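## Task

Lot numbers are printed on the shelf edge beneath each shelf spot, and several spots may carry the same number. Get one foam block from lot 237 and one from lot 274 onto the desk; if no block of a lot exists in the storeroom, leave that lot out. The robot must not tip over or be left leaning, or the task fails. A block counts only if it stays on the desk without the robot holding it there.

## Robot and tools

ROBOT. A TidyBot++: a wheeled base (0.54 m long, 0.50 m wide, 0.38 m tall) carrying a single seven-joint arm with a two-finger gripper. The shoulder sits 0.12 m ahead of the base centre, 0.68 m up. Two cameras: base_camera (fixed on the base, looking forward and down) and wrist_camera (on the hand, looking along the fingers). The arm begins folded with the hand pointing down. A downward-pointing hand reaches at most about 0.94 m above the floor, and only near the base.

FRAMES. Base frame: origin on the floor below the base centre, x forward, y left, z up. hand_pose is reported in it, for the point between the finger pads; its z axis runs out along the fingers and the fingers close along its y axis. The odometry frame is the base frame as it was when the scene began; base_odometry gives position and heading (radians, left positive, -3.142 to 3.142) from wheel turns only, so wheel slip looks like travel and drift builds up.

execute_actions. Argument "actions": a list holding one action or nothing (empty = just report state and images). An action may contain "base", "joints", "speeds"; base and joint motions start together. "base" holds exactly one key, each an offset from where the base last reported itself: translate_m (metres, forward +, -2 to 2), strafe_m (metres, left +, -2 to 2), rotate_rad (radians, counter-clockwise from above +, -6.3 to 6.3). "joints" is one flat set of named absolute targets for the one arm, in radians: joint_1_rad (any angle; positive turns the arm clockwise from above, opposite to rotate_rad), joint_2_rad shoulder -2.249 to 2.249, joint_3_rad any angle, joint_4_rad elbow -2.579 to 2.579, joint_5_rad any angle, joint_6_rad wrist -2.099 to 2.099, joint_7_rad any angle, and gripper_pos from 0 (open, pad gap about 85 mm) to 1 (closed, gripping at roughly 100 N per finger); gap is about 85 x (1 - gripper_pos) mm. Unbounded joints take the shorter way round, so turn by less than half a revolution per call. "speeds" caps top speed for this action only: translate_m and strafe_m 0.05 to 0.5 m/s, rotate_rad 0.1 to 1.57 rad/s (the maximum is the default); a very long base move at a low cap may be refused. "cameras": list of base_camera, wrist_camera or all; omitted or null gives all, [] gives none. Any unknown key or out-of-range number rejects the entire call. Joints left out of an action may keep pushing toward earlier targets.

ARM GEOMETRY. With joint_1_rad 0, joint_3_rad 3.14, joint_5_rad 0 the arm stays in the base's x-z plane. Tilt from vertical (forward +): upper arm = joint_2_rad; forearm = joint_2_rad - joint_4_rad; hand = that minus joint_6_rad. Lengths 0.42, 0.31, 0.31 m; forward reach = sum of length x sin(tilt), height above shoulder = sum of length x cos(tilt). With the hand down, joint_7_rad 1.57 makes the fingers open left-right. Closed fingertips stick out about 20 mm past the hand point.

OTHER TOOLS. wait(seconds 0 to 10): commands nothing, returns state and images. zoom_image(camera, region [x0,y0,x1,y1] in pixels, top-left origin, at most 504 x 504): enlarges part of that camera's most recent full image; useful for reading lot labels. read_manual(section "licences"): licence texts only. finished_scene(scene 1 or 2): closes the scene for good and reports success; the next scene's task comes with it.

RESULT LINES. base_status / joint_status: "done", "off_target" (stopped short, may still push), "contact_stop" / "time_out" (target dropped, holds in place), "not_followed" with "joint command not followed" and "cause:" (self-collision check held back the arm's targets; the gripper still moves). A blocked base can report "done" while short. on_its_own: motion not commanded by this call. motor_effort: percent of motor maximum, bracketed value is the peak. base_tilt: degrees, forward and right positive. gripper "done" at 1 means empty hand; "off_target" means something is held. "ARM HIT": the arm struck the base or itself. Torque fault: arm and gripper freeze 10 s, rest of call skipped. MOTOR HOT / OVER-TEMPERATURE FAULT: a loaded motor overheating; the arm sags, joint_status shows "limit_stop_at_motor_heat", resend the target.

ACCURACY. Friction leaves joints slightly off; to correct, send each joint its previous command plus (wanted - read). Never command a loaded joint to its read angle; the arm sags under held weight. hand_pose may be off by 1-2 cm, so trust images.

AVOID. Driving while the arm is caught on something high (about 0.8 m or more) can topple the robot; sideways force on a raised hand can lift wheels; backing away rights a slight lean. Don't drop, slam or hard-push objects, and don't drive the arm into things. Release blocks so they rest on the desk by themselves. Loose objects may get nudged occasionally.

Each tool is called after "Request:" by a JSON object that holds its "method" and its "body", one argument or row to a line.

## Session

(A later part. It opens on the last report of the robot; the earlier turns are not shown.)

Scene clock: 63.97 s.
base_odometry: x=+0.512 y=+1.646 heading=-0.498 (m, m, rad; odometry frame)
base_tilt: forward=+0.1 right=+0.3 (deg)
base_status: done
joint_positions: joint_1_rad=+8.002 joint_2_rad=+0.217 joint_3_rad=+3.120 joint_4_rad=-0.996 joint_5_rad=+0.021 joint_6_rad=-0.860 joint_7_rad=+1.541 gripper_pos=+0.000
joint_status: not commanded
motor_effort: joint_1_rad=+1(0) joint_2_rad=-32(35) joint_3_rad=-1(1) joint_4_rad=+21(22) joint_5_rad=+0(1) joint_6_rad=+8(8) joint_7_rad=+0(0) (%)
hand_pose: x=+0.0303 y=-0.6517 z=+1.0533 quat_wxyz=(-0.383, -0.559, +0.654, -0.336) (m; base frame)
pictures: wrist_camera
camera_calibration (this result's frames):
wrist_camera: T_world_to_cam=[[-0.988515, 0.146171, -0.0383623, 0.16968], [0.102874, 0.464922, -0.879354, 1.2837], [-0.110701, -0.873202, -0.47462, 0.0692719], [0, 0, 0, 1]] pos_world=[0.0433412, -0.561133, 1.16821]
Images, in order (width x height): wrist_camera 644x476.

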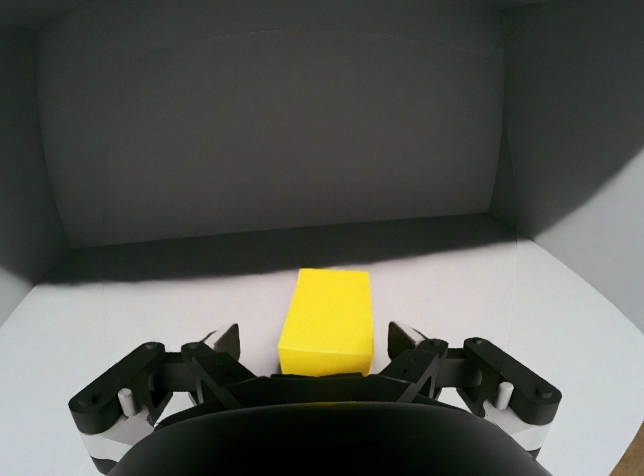

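Request:
{"method": "execute_actions", "body": {
  "actions": [
    {"base":{"translate_m":-0.01},"joints":{"joint_2_rad":0.305}}
  ],
  "cameras": ["wrist_camera"]
}}

Request:
{"method": "execute_actions", "body": {
  "actions": [
    {"joints":{"gripper_pos":1}}
  ],
  "cameras": []
}}

Request:
{"method": "execute_actions", "body": {
  "actions": [
    {"base":{"strafe_m":0.07},"joints":{"joint_2_rad":-0.55,"joint_4_rad":-1.5,"joint_6_rad":-1.2}}
  ],
  "cameras": ["wrist_camera"]
}}

Request:
{"method": "execute_actions", "body": {
  "actions": [
    {"base":{"translate_m":-1.86}}
  ],
  "cameras": []
}}

Request:
{"method": "execute_actions", "body": {
  "actions": [
    {"base":{"strafe_m":-1.8}}
  ],
  "cameras": []
}}

Request:
{"method": "execute_actions", "body": {
  "actions": [
    {"base":{"translate_m":0.95},"joints":{"joint_1_rad":7.85,"joint_2_rad":0.74,"joint_4_rad":-1.05,"joint_6_rad":-0.22}}
  ],
  "cameras": ["wrist_camera"]
}}

Scene clock: 65.53 s.
base_odometry: x=+0.503 y=+1.651 heading=-0.497 (m, m, rad; odometry frame)
base_tilt: forward=+0.0 right=+0.4 (deg)
base_status: done
joint_positions: joint_1_rad=+8.008 joint_2_rad=+0.296 joint_3_rad=+3.120 joint_4_rad=-0.991 joint_5_rad=+0.020 joint_6_rad=-0.860 joint_7_rad=+1.541 gripper_pos=+0.000
joint_status: all done
motor_effort: joint_1_rad=+1(5) joint_2_rad=-35(38) joint_3_rad=-1(2) joint_4_rad=+21(22) joint_5_rad=+1(1) joint_6_rad=+8(8) joint_7_rad=+1(0) (%)
hand_pose: x=+0.0222 y=-0.6784 z=+1.0033 quat_wxyz=(-0.359, -0.569, +0.670, -0.314) (m; base frame)
pictures: wrist_camera
camera_calibration (this result's frames):
wrist_camera: T_world_to_cam=[[-0.987188, 0.154742, -0.038909, 0.170049], [0.115768, 0.526818, -0.842058, 1.25727], [-0.109804, -0.835774, -0.537982, 0.110271], [0, 0, 0, 1]] pos_world=[0.0344274, -0.596503, 1.12463]
Images, in order (width x height): wrist_camera 644x476.

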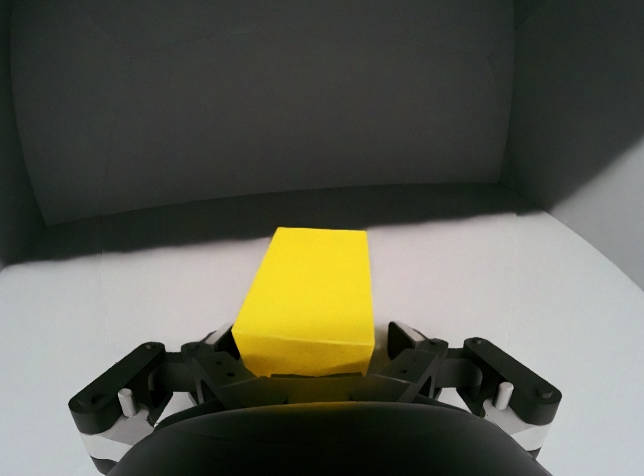

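Scene clock: 66.63 s.
base_odometry: x=+0.503 y=+1.651 heading=-0.497 (m, m, rad; odometry frame)
base_tilt: forward=+0.1 right=+0.3 (deg)
base_status: not commanded
joint_positions: joint_1_rad=+8.008 joint_2_rad=+0.296 joint_3_rad=+3.120 joint_4_rad=-0.985 joint_5_rad=+0.020 joint_6_rad=-0.855 joint_7_rad=+1.542 gripper_pos=+0.360
joint_status: gripper_pos off_target (ended at +0.360, target +1.000)
motor_effort: joint_1_rad=+1(0) joint_2_rad=-33(34) joint_3_rad=-1(1) joint_4_rad=+20(21) joint_5_rad=+0(0) joint_6_rad=+8(8) joint_7_rad=+0(0) (%)
hand_pose: x=+0.0220 y=-0.6797 z=+1.0078 quat_wxyz=(-0.363, -0.568, +0.667, -0.317) (m; base frame)
pictures: none
No camera images: the call's "cameras" was empty. Leave "cameras" out to get every camera's image.

Scene clock: 68.77 s.
base_odometry: x=+0.537 y=+1.713 heading=-0.497 (m, m, rad; odometry frame)
base_tilt: forward=+0.0 right=+0.3 (deg)
base_status: done
joint_positions: joint_1_rad=+8.008 joint_2_rad=-0.534 joint_3_rad=+3.120 joint_4_rad=-1.485 joint_5_rad=+0.020 joint_6_rad=-1.173 joint_7_rad=+1.542 gripper_pos=+0.360
joint_status: all done
motor_effort: joint_1_rad=+1(4) joint_2_rad=+0(39) joint_3_rad=+1(2) joint_4_rad=+19(22) joint_5_rad=+1(1) joint_6_rad=+8(9) joint_7_rad=+0(0) (%)
hand_pose: x=+0.0772 y=-0.3037 z=+1.0627 quat_wxyz=(-0.372, -0.566, +0.665, -0.314) (m; base frame)
pictures: wrist_camera
camera_calibration (this result's frames):
wrist_camera: T_world_to_cam=[[-0.986693, 0.160793, -0.0241421, 0.154772], [0.103966, 0.509752, -0.854016, 1.11196], [-0.125014, -0.845162, -0.519686, 0.440338], [0, 0, 0, 1]] pos_world=[0.0921544, -0.219553, 1.1822]
Images, in order (width x height): wrist_camera 644x476.

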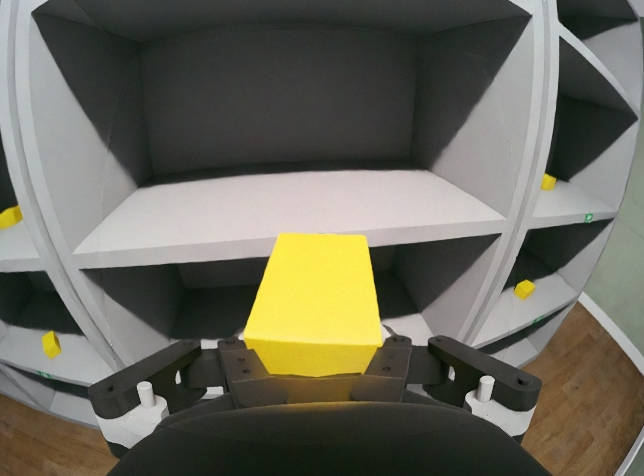

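Scene clock: 73.83 s.
base_odometry: x=-1.098 y=+2.601 heading=-0.498 (m, m, rad; odometry frame)
base_tilt: forward=+0.1 right=+0.3 (deg)
base_status: done
joint_positions: joint_1_rad=+8.008 joint_2_rad=-0.534 joint_3_rad=+3.120 joint_4_rad=-1.487 joint_5_rad=+0.018 joint_6_rad=-1.173 joint_7_rad=+1.542 gripper_pos=+0.360
joint_status: not commanded
motor_effort: joint_1_rad=+1(1) joint_2_rad=+0(2) joint_3_rad=+0(3) joint_4_rad=+19(19) joint_5_rad=+0(2) joint_6_rad=+8(9) joint_7_rad=+0(0) (%)
hand_pose: x=+0.0779 y=-0.3036 z=+1.0620 quat_wxyz=(-0.371, -0.566, +0.665, -0.315) (m; base frame)
pictures: none
No camera images: the call's "cameras" was empty. Leave "cameras" out to get every camera's image.

Scene clock: 78.80 s.
base_odometry: x=-1.958 y=+1.019 heading=-0.498 (m, m, rad; odometry frame)
base_tilt: forward=+0.1 right=+0.3 (deg)
base_status: done
joint_positions: joint_1_rad=+8.008 joint_2_rad=-0.539 joint_3_rad=+3.120 joint_4_rad=-1.490 joint_5_rad=+0.018 joint_6_rad=-1.175 joint_7_rad=+1.542 gripper_pos=+0.360
joint_status: not commanded
motor_effort: joint_1_rad=+1(2) joint_2_rad=-1(4) joint_3_rad=+1(1) joint_4_rad=+19(20) joint_5_rad=+1(1) joint_6_rad=+9(9) joint_7_rad=-1(0) (%)
hand_pose: x=+0.0782 y=-0.3013 z=+1.0613 quat_wxyz=(-0.371, -0.566, +0.665, -0.315) (m; base frame)
pictures: none
No camera images: the call's "cameras" was empty. Leave "cameras" out to get every camera's image.

Scene clock: 82.20 s.
base_odometry: x=-1.123 y=+0.565 heading=-0.498 (m, m, rad; odometry frame)
base_tilt: forward=+0.1 right=+0.4 (deg)
base_status: done
joint_positions: joint_1_rad=+7.846 joint_2_rad=+0.733 joint_3_rad=+3.120 joint_4_rad=-1.070 joint_5_rad=+0.018 joint_6_rad=-0.253 joint_7_rad=+1.542 gripper_pos=+0.360
joint_status: all done
motor_effort: joint_1_rad=+1(5) joint_2_rad=-51(54) joint_3_rad=-1(2) joint_4_rad=+22(23) joint_5_rad=+0(1) joint_6_rad=+9(9) joint_7_rad=+0(0) (%)
hand_pose: x=+0.1380 y=-0.8624 z=+0.7771 quat_wxyz=(-0.356, -0.606, +0.605, -0.374) (m; base frame)
pictures: wrist_camera
camera_calibration (this result's frames):
wrist_camera: T_world_to_cam=[[-0.998659, -0.0171802, -0.0488287, 0.165], [0.0354076, 0.461372, -0.8865, 1.13955], [0.0377584, -0.887041, -0.460145, -0.277559], [0, 0, 0, 1]] pos_world=[0.13491, -0.769129, 0.890553]
Images, in order (width x height): wrist_camera 644x476.

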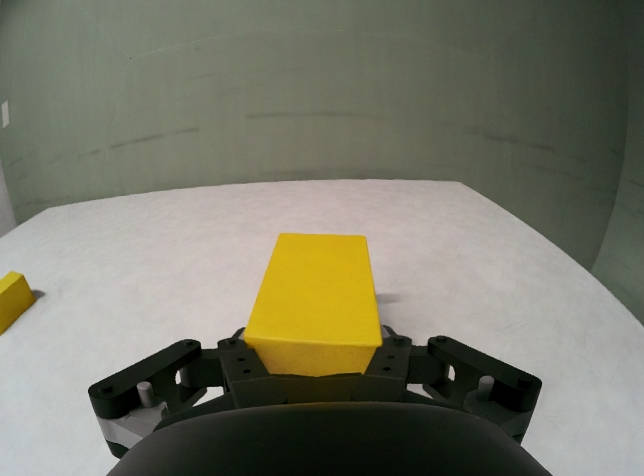

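Request:
{"method": "execute_actions", "body": {
  "actions": [
    {"joints":{"joint_2_rad":0.8}}
  ],
  "cameras": []
}}

Request:
{"method": "execute_actions", "body": {
  "actions": [
    {"joints":{"gripper_pos":0}}
  ],
  "cameras": []
}}

Request:
{"method": "execute_actions", "body": {
  "actions": [
    {"joints":{"joint_2_rad":0.6}}
  ],
  "cameras": []
}}

Request:
{"method": "finished_scene", "body": {
  "scene": 2
}}

Scene clock: 83.47 s.
base_odometry: x=-1.123 y=+0.565 heading=-0.498 (m, m, rad; odometry frame)
base_tilt: forward=+0.1 right=+0.3 (deg)
base_status: not commanded
joint_positions: joint_1_rad=+7.846 joint_2_rad=+0.784 joint_3_rad=+3.120 joint_4_rad=-1.062 joint_5_rad=+0.018 joint_6_rad=-0.246 joint_7_rad=+1.542 gripper_pos=+0.360
joint_status: all done
motor_effort: joint_1_rad=+1(1) joint_2_rad=-52(55) joint_3_rad=-1(2) joint_4_rad=+22(22) joint_5_rad=+0(0) joint_6_rad=+9(9) joint_7_rad=+1(1) (%)
hand_pose: x=+0.1380 y=-0.8693 z=+0.7395 quat_wxyz=(-0.345, -0.612, +0.612, -0.363) (m; base frame)
pictures: none
No camera images: the call's "cameras" was empty. Leave "cameras" out to get every camera's image.

Scene clock: 84.57 s.
base_odometry: x=-1.123 y=+0.565 heading=-0.498 (m, m, rad; odometry frame)
base_tilt: forward=+0.1 right=+0.3 (deg)
base_status: not commanded
joint_positions: joint_1_rad=+7.846 joint_2_rad=+0.784 joint_3_rad=+3.120 joint_4_rad=-1.062 joint_5_rad=+0.018 joint_6_rad=-0.246 joint_7_rad=+1.542 gripper_pos=+0.000
joint_status: all done
motor_effort: joint_1_rad=+2(1) joint_2_rad=-52(52) joint_3_rad=-1(2) joint_4_rad=+21(22) joint_5_rad=+1(0) joint_6_rad=+9(8) joint_7_rad=+0(0) (%)
hand_pose: x=+0.1380 y=-0.8693 z=+0.7395 quat_wxyz=(-0.345, -0.612, +0.612, -0.363) (m; base frame)
pictures: none
No camera images: the call's "cameras" was empty. Leave "cameras" out to get every camera's image.

Scene clock: 86.03 s.
base_odometry: x=-1.123 y=+0.565 heading=-0.498 (m, m, rad; odometry frame)
base_tilt: forward=+0.1 right=+0.3 (deg)
base_status: not commanded
joint_positions: joint_1_rad=+7.846 joint_2_rad=+0.594 joint_3_rad=+3.120 joint_4_rad=-1.052 joint_5_rad=+0.018 joint_6_rad=-0.246 joint_7_rad=+1.542 gripper_pos=+0.000
joint_status: all done
motor_effort: joint_1_rad=+1(1) joint_2_rad=-47(56) joint_3_rad=-1(2) joint_4_rad=+22(23) joint_5_rad=+0(1) joint_6_rad=+9(9) joint_7_rad=+0(0) (%)
hand_pose: x=+0.1378 y=-0.8440 z=+0.9086 quat_wxyz=(-0.404, -0.574, +0.573, -0.423) (m; base frame)
pictures: none
No camera images: the call's "cameras" was empty. Leave "cameras" out to get every camera's image.

The scene is finished: the task was done.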